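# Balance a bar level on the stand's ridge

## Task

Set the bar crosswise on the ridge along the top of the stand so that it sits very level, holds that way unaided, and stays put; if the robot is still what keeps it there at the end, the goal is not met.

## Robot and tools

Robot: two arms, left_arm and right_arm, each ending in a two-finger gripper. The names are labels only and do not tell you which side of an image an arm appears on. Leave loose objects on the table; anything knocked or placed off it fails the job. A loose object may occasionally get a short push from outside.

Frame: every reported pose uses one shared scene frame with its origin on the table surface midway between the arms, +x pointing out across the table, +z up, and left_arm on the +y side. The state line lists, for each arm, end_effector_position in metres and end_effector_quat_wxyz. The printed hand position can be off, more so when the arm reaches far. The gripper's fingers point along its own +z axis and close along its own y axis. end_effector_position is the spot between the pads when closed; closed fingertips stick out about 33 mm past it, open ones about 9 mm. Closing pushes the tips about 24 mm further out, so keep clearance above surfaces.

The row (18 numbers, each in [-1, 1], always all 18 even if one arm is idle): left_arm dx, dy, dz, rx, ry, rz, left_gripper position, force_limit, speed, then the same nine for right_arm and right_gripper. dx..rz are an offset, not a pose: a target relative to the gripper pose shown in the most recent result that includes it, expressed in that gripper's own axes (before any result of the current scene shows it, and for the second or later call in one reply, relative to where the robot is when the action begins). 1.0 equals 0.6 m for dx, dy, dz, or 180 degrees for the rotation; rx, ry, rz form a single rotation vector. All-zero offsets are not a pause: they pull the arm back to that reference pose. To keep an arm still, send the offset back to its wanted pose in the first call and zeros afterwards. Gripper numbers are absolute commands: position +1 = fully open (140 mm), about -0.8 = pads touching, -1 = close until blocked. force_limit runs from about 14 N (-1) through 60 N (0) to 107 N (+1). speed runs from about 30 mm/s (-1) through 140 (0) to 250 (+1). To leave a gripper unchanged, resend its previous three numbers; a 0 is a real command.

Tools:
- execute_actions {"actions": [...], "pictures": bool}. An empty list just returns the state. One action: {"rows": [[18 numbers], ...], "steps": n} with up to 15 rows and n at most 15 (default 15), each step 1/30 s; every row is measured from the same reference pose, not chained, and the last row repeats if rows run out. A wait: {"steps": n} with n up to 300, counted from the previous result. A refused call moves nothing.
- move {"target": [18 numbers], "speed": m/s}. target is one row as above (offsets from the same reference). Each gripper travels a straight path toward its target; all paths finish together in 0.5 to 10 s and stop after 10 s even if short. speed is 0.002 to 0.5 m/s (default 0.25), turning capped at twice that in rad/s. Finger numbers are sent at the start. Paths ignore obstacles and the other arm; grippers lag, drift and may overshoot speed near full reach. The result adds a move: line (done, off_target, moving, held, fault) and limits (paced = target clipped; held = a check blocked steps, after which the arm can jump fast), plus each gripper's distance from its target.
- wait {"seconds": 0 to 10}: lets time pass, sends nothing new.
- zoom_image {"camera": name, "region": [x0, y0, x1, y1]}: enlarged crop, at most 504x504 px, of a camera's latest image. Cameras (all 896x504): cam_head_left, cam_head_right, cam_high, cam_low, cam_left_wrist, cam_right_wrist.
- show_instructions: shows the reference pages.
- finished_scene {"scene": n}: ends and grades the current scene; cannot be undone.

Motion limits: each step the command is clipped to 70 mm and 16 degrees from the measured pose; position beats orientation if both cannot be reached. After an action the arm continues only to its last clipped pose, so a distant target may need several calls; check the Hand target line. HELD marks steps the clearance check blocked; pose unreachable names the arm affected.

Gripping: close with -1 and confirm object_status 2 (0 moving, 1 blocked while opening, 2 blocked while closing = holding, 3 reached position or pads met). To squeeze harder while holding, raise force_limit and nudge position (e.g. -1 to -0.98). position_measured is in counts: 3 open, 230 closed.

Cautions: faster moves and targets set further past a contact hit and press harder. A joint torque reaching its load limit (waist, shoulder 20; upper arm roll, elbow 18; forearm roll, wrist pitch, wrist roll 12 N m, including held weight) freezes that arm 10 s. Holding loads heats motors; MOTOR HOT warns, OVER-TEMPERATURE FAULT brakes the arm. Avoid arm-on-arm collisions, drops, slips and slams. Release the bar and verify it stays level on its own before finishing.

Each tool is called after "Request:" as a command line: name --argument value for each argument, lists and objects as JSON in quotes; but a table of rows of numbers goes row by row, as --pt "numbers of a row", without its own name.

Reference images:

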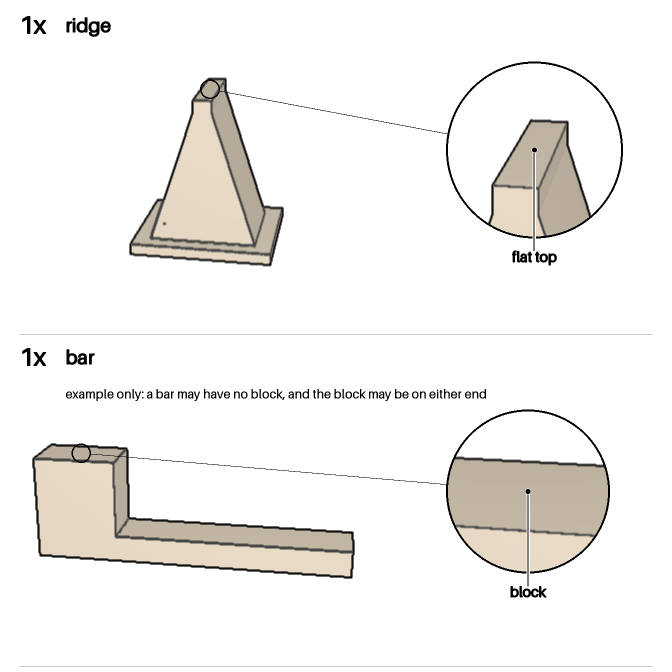

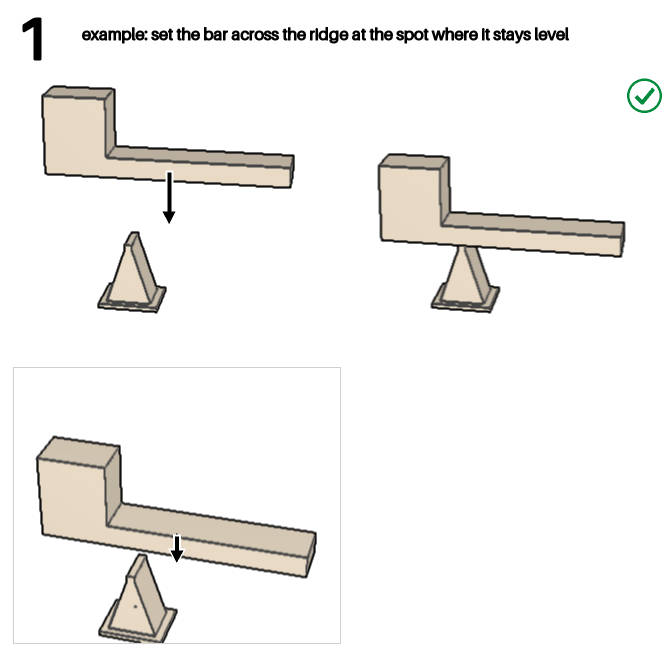

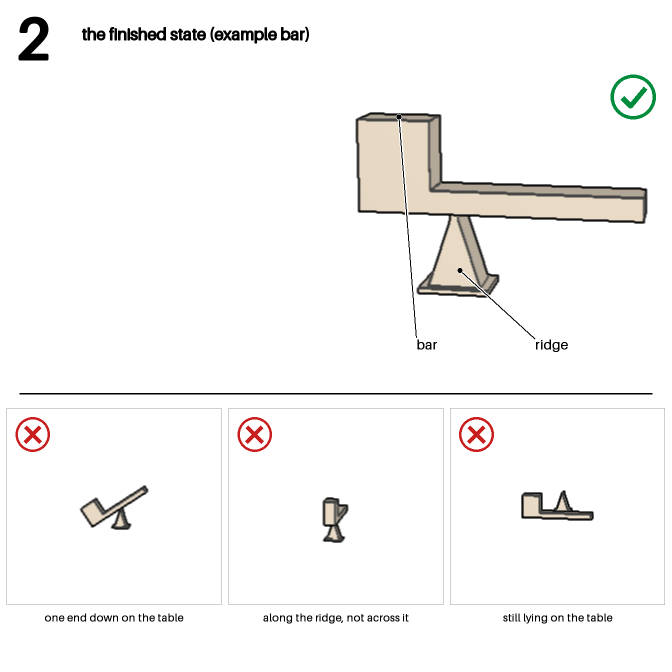

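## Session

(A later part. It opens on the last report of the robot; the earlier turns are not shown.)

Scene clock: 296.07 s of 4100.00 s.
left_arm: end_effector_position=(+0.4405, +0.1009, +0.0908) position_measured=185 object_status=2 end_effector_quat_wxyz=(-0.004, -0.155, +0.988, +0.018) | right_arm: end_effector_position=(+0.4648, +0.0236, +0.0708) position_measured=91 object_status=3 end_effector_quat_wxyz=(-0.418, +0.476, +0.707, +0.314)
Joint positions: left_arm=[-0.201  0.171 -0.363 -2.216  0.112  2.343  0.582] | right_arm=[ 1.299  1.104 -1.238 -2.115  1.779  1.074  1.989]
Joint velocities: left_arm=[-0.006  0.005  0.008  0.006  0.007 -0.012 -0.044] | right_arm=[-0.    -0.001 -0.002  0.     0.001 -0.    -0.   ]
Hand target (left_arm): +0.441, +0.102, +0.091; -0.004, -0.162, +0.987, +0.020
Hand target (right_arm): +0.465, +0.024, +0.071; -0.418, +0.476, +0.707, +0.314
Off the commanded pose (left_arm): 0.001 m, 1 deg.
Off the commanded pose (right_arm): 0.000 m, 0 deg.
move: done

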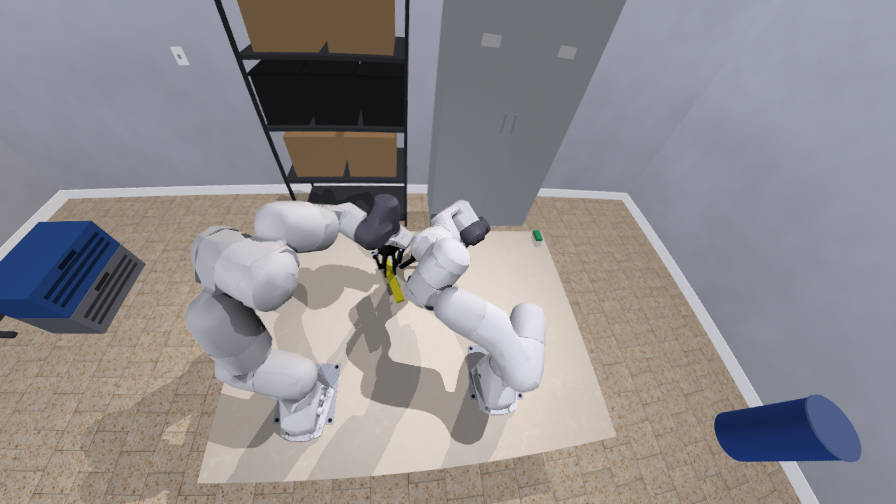

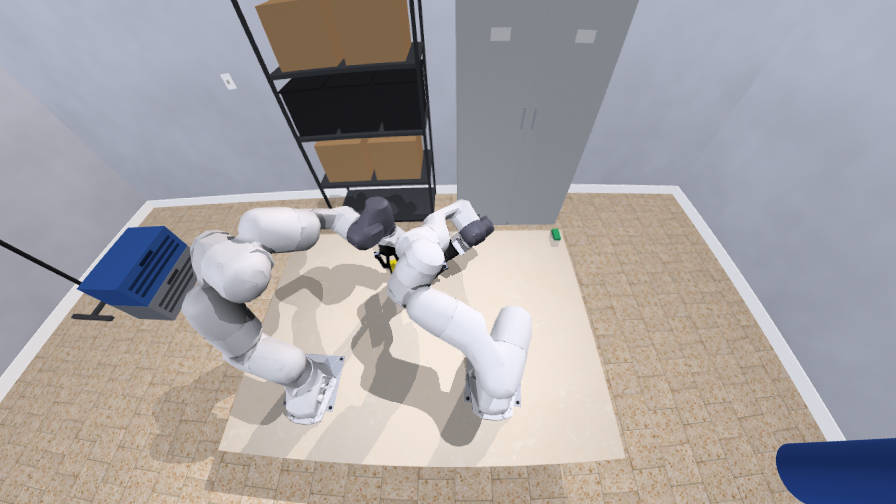

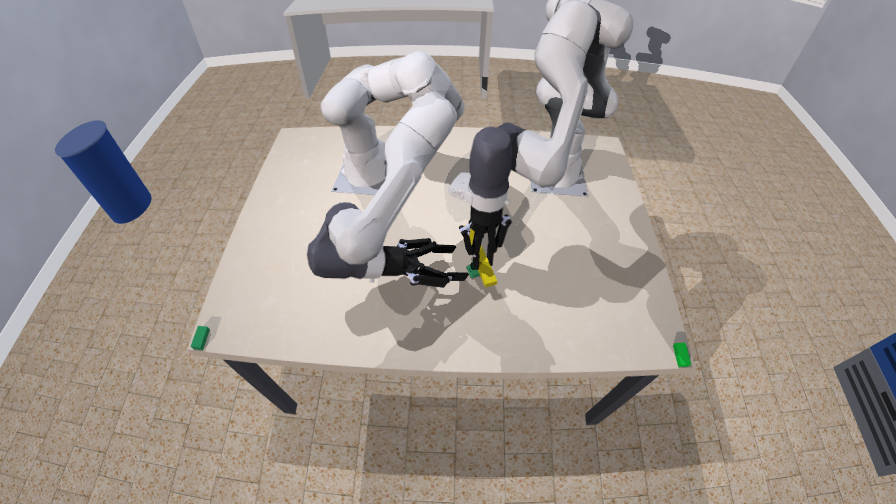

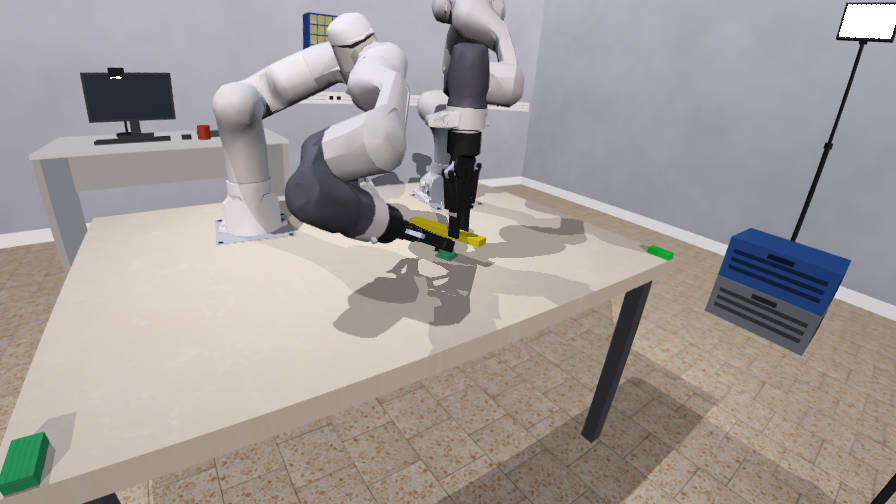

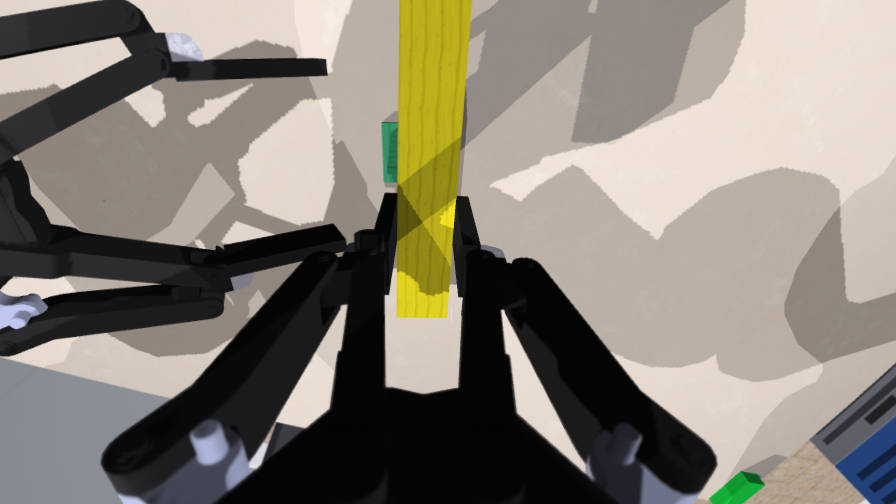

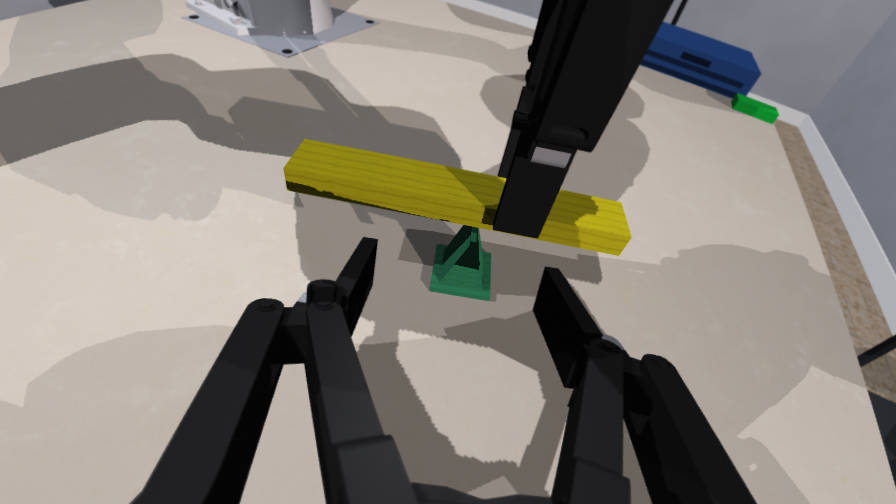

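Request:
move --target '[-0.007,-0.006,0.002,0,0,0,-1,0,-0.3,0,0,0,0,0,0,0.3,0,0]' --speed 0.01

Request:
move --target '[0,0,0.007,0,0,0,-1,0,-0.3,0,0,0,0,0,0,0.3,0,0]' --speed 0.005

Request:
execute_actions --actions '[{"rows":[[0,0,0,0,0,0,-1,0,-0.3,0,0,0,0,0,0,0.3,0,0],[0,0,0,0,0,0,-1,0,-0.3,0,0,0,0,0,0,0.3,0,0],[0,0,0,0,0,0,-1,0,-0.3,0,0,0,0,0,0,0.3,0,0],[0,0,0,0,0,0,-1,0,-0.3,0,0,0,0,0,0,0.3,0,0],[0,0,0,0,0,0,-1,0,-0.3,0,0,0,0,0,0,0.3,0,0],[0,0,0,0,0,0,-0.4,0,-0.5,0,0,0,0,0,0,0.3,0,0],[0,0,0,0,0,0,-0.4,0,-0.5,0,0,0,0,0,0,0.3,0,0],[0,0,0,0,0,0,-0.4,0,-0.5,0,0,0,0,0,0,0.3,0,0],[0,0,0,0,0,0,-0.4,0,-0.5,0,0,0,0,0,0,0.3,0,0],[0,0,0,0,0,0,-1,0,-0.3,0,0,0,0,0,0,0.3,0,0]],"steps":15}]'

Scene clock: 303.97 s of 4100.00 s.
left_arm: end_effector_position=(+0.4444, +0.0983, +0.0891) position_measured=185 object_status=2 end_effector_quat_wxyz=(-0.005, -0.159, +0.987, +0.017) | right_arm: end_effector_position=(+0.4648, +0.0236, +0.0708) position_measured=91 object_status=3 end_effector_quat_wxyz=(-0.418, +0.476, +0.707, +0.314)
Joint positions: left_arm=[-0.202  0.188 -0.362 -2.199  0.116  2.341  0.574] | right_arm=[ 1.299  1.104 -1.238 -2.115  1.779  1.074  1.989]
Joint velocities: left_arm=[-0.     0.001  0.     0.002  0.003  0.     0.006] | right_arm=[ 0.    -0.    -0.001  0.001 -0.001 -0.001  0.   ]
Hand target (left_arm): +0.446, +0.099, +0.089; -0.004, -0.156, +0.988, +0.018
Hand target (right_arm): +0.465, +0.024, +0.071; -0.418, +0.476, +0.707, +0.314
Off the commanded pose (left_arm): 0.001 m, 0 deg.
Off the commanded pose (right_arm): 0.000 m, 0 deg.
After step 90, 4.03 s passed at rest.
move: done

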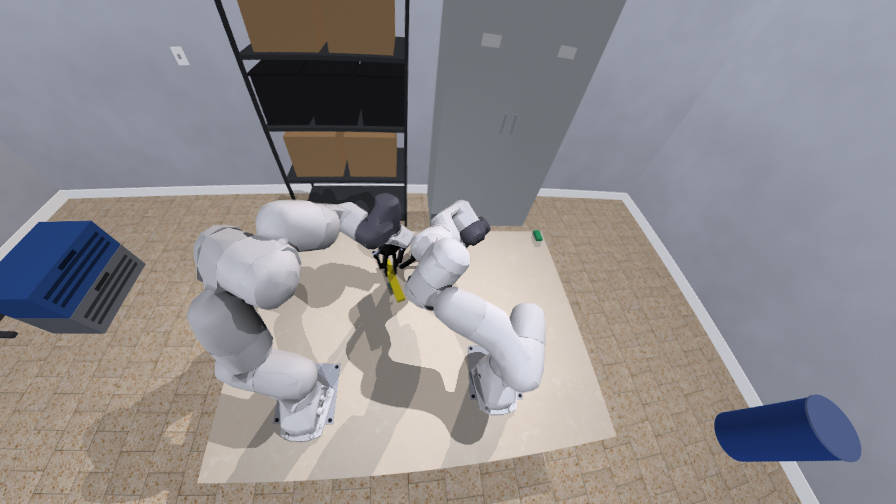

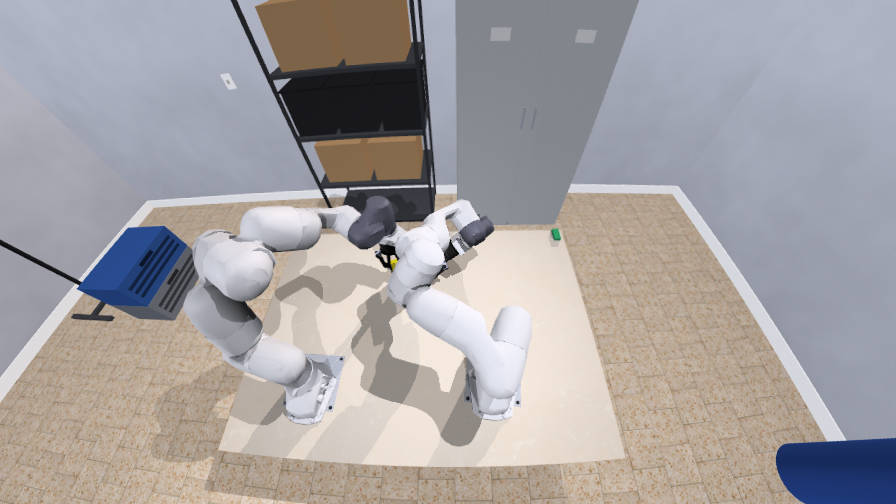

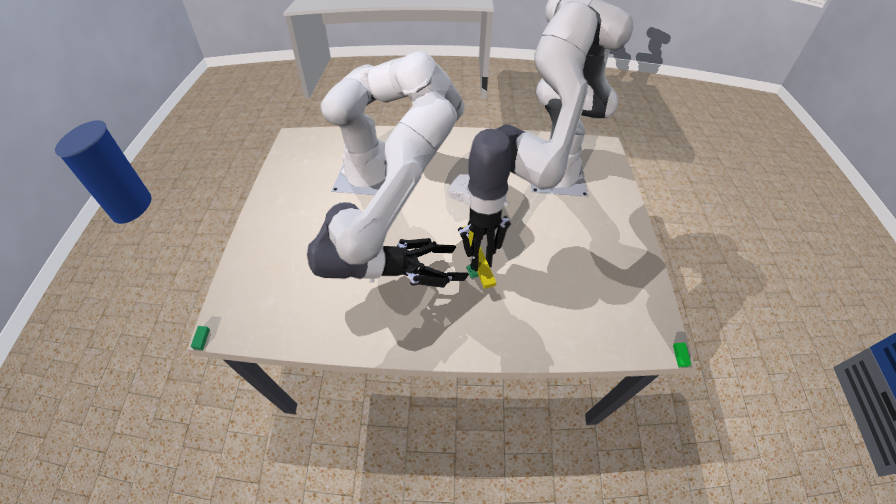

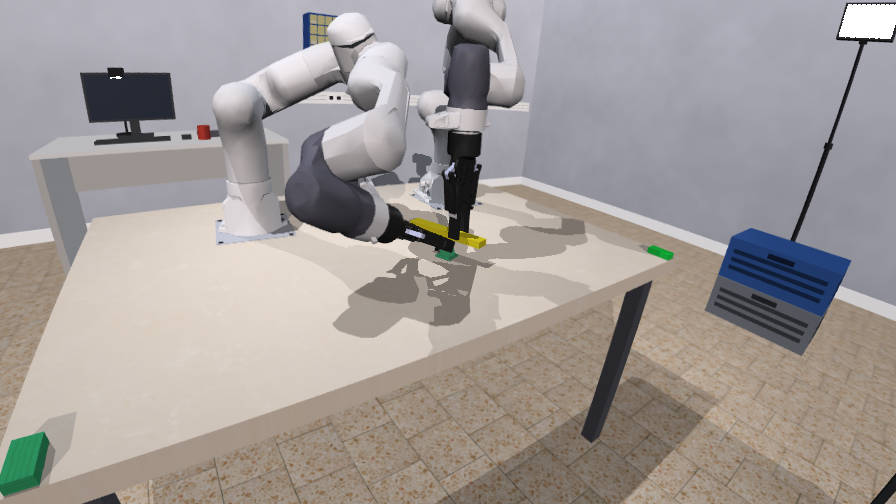

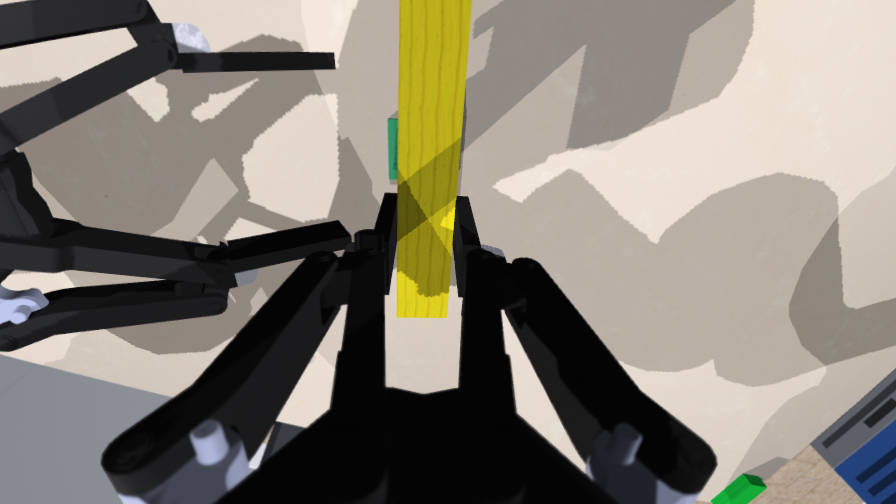

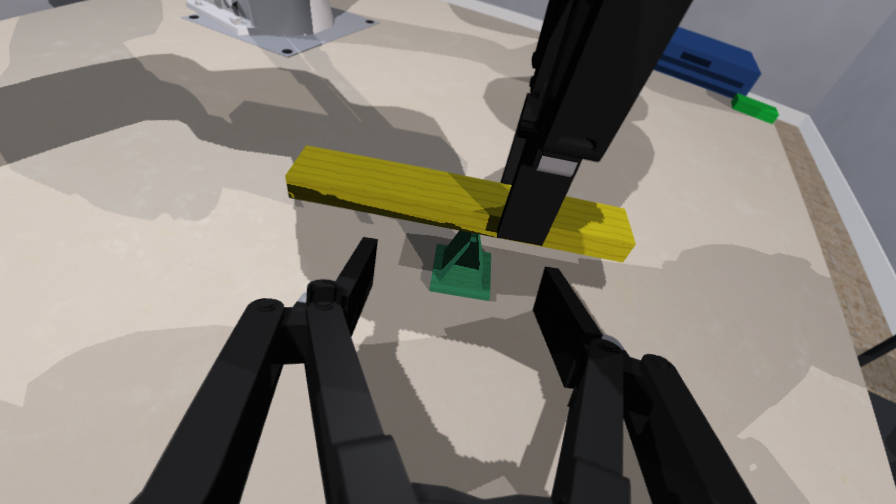

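Scene clock: 305.03 s of 4100.00 s.
left_arm: end_effector_position=(+0.4436, +0.0980, +0.0853) position_measured=185 object_status=2 end_effector_quat_wxyz=(-0.007, -0.159, +0.987, +0.017) | right_arm: end_effector_position=(+0.4648, +0.0236, +0.0708) position_measured=91 object_status=3 end_effector_quat_wxyz=(-0.418, +0.476, +0.707, +0.314)
Joint positions: left_arm=[-0.202  0.195 -0.362 -2.201  0.117  2.347  0.574] | right_arm=[ 1.299  1.104 -1.238 -2.115  1.779  1.074  1.989]
Joint velocities: left_arm=[-0.001 -0.001  0.002  0.002  0.002  0.003 -0.   ] | right_arm=[ 0.001  0.     0.001  0.    -0.001  0.     0.001]
Hand target (left_arm): +0.444, +0.098, +0.085; -0.005, -0.159, +0.987, +0.017
Hand target (right_arm): +0.465, +0.024, +0.071; -0.418, +0.476, +0.707, +0.314
Off the commanded pose (left_arm): 0.001 m, 0 deg.
Off the commanded pose (right_arm): 0.000 m, 0 deg.
move: done

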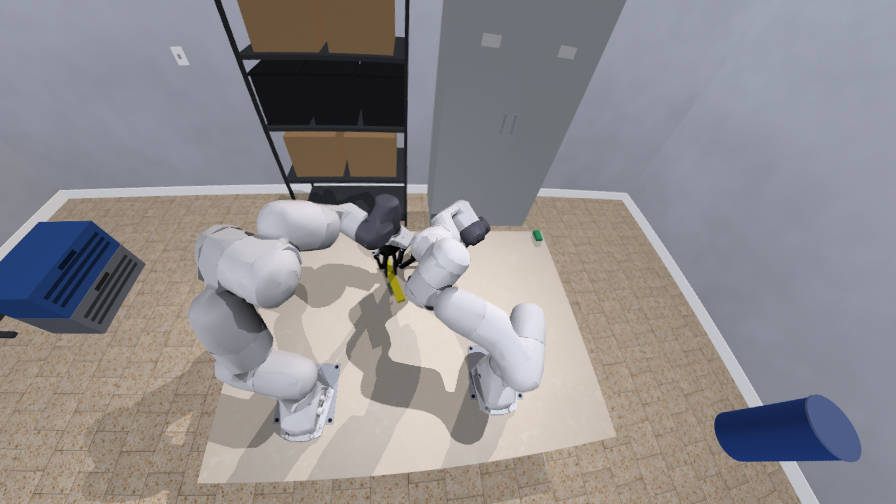

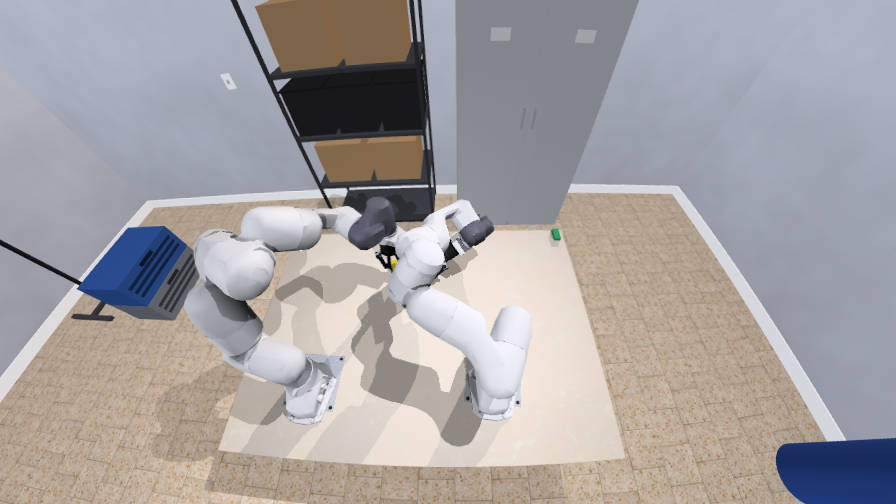

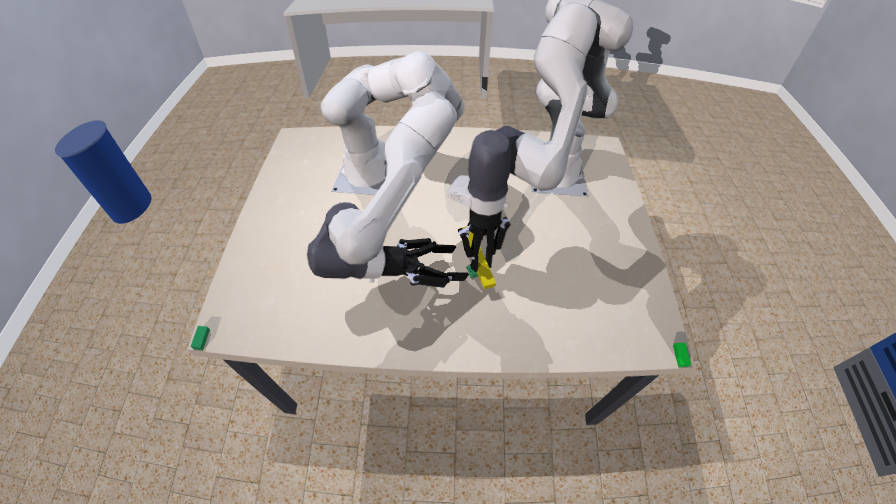

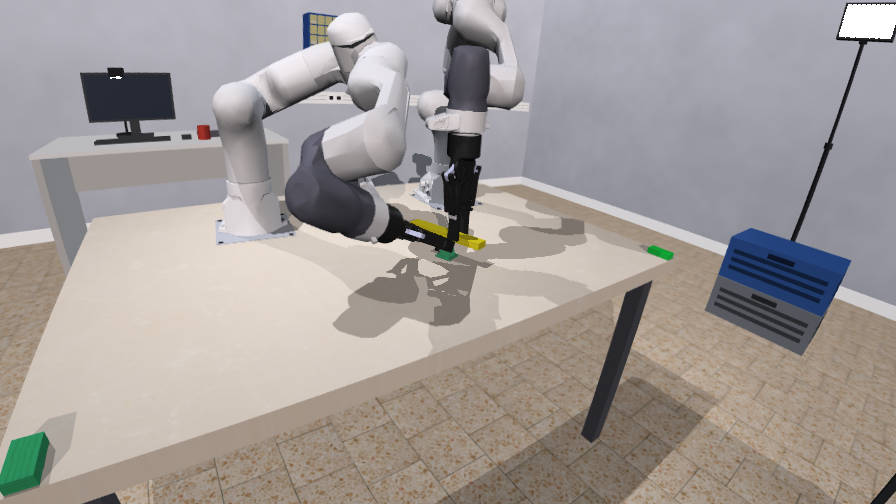

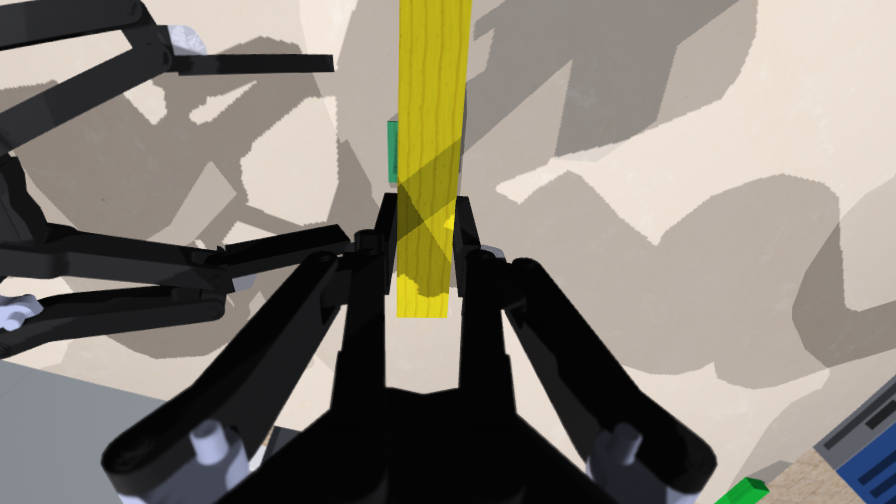

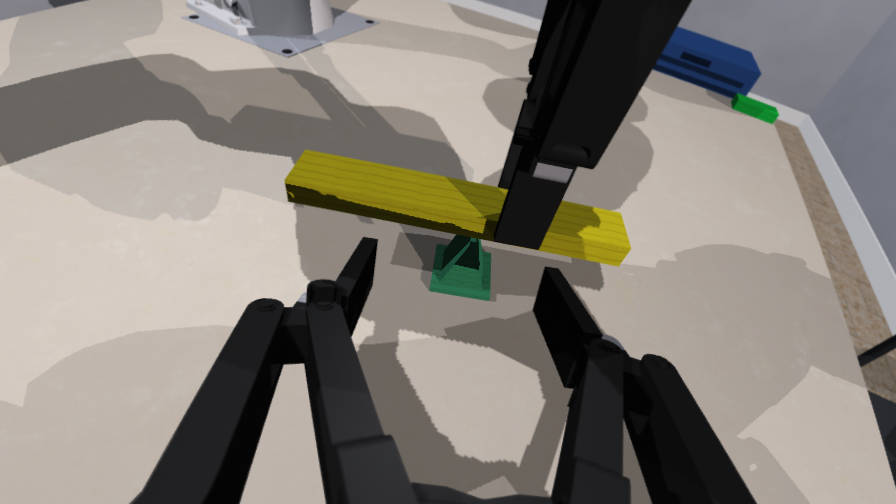

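Scene clock: 305.53 s of 4100.00 s.
left_arm: end_effector_position=(+0.4437, +0.0979, +0.0856) position_measured=185 object_status=0 end_effector_quat_wxyz=(-0.007, -0.159, +0.987, +0.016) | right_arm: end_effector_position=(+0.4648, +0.0236, +0.0708) position_measured=91 object_status=3 end_effector_quat_wxyz=(-0.418, +0.476, +0.707, +0.314)
Joint positions: left_arm=[-0.202  0.194 -0.362 -2.201  0.117  2.347  0.574] | right_arm=[ 1.299  1.104 -1.238 -2.115  1.779  1.074  1.989]
Joint velocities: left_arm=[ 0.001  0.002  0.002 -0.    -0.     0.     0.001] | right_arm=[-0.001  0.001  0.001 -0.001 -0.001 -0.001  0.   ]
Hand target (left_arm): +0.444, +0.098, +0.085; -0.007, -0.159, +0.987, +0.017
Hand target (right_arm): +0.465, +0.024, +0.071; -0.418, +0.476, +0.707, +0.314
Off the commanded pose (left_arm): 0.000 m, 0 deg.
Off the commanded pose (right_arm): 0.000 m, 0 deg.
Steps of this call (steps 1 to 15: all 15 steps of this action). Readings (end_effector_position | what the end effector reports):
1: left_arm (+0.4436, +0.0980, +0.0853) | right_arm (+0.4648, +0.0236, +0.0708) | left_arm position_measured=185 object_status=2 | right_arm position_measured=91 object_status=3
2: left_arm (+0.4436, +0.0980, +0.0853) | right_arm (+0.4648, +0.0236, +0.0708) | left_arm position_measured=185 object_status=2 | right_arm position_measured=91 object_status=3
4: left_arm (+0.4436, +0.0980, +0.0853) | right_arm (+0.4648, +0.0236, +0.0708) | left_arm position_measured=185 object_status=2 | right_arm position_measured=91 object_status=3
8: left_arm (+0.4436, +0.0980, +0.0853) | right_arm (+0.4648, +0.0236, +0.0708) | left_arm position_measured=179 object_status=0 | right_arm position_measured=91 object_status=3
15: the state above

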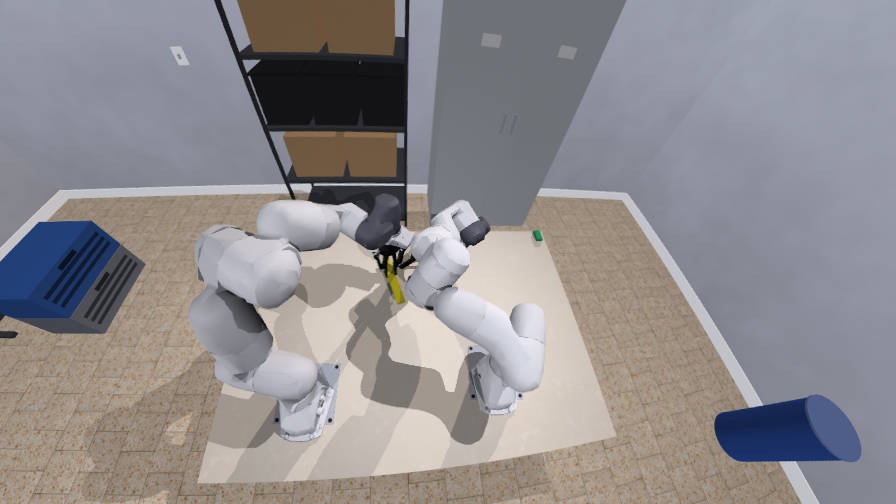

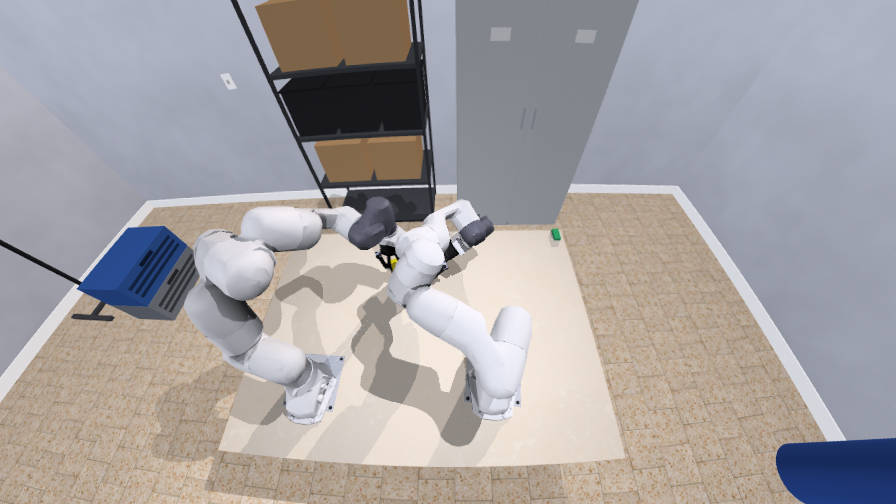

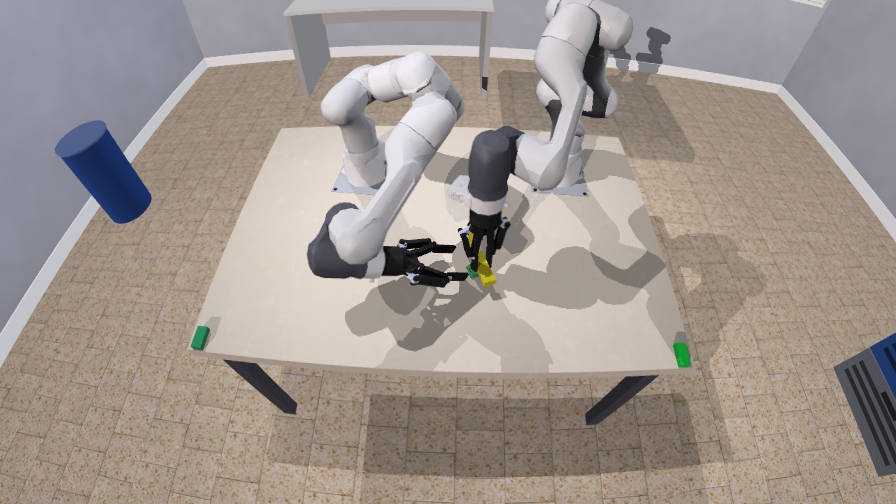

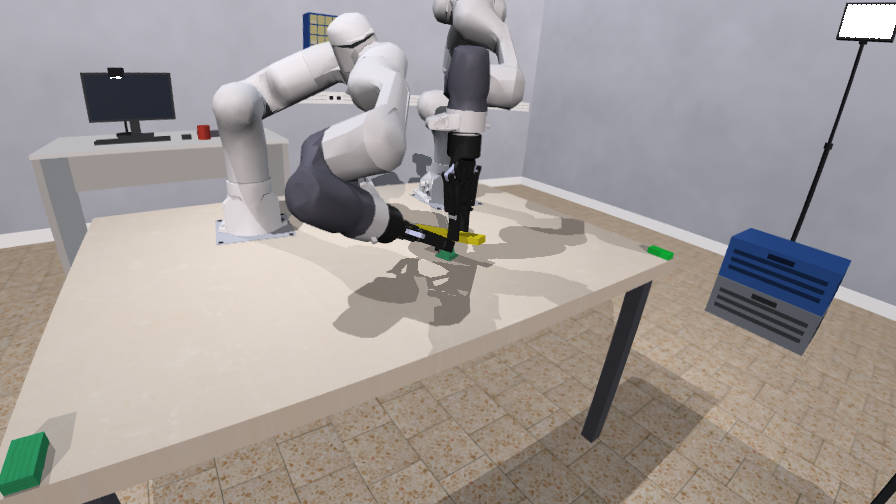

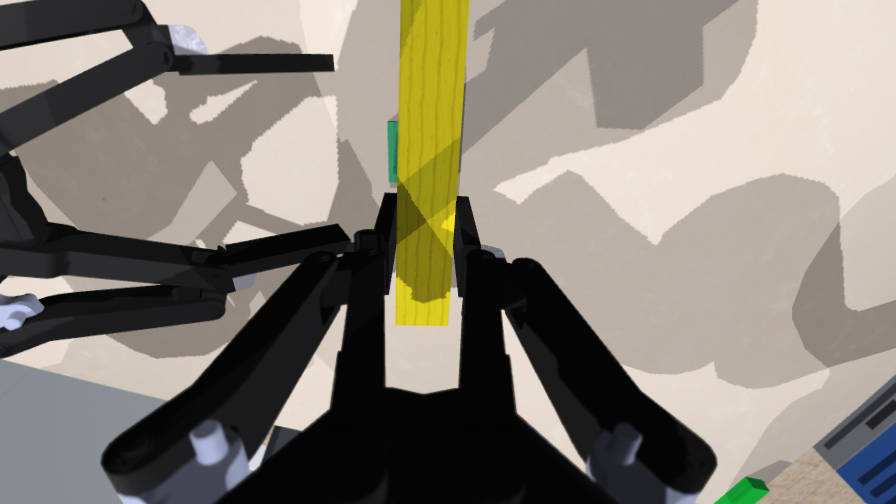

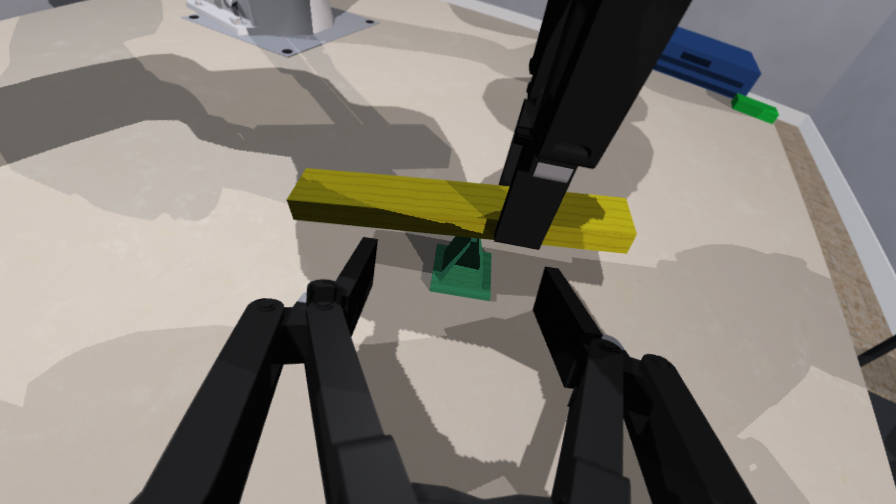

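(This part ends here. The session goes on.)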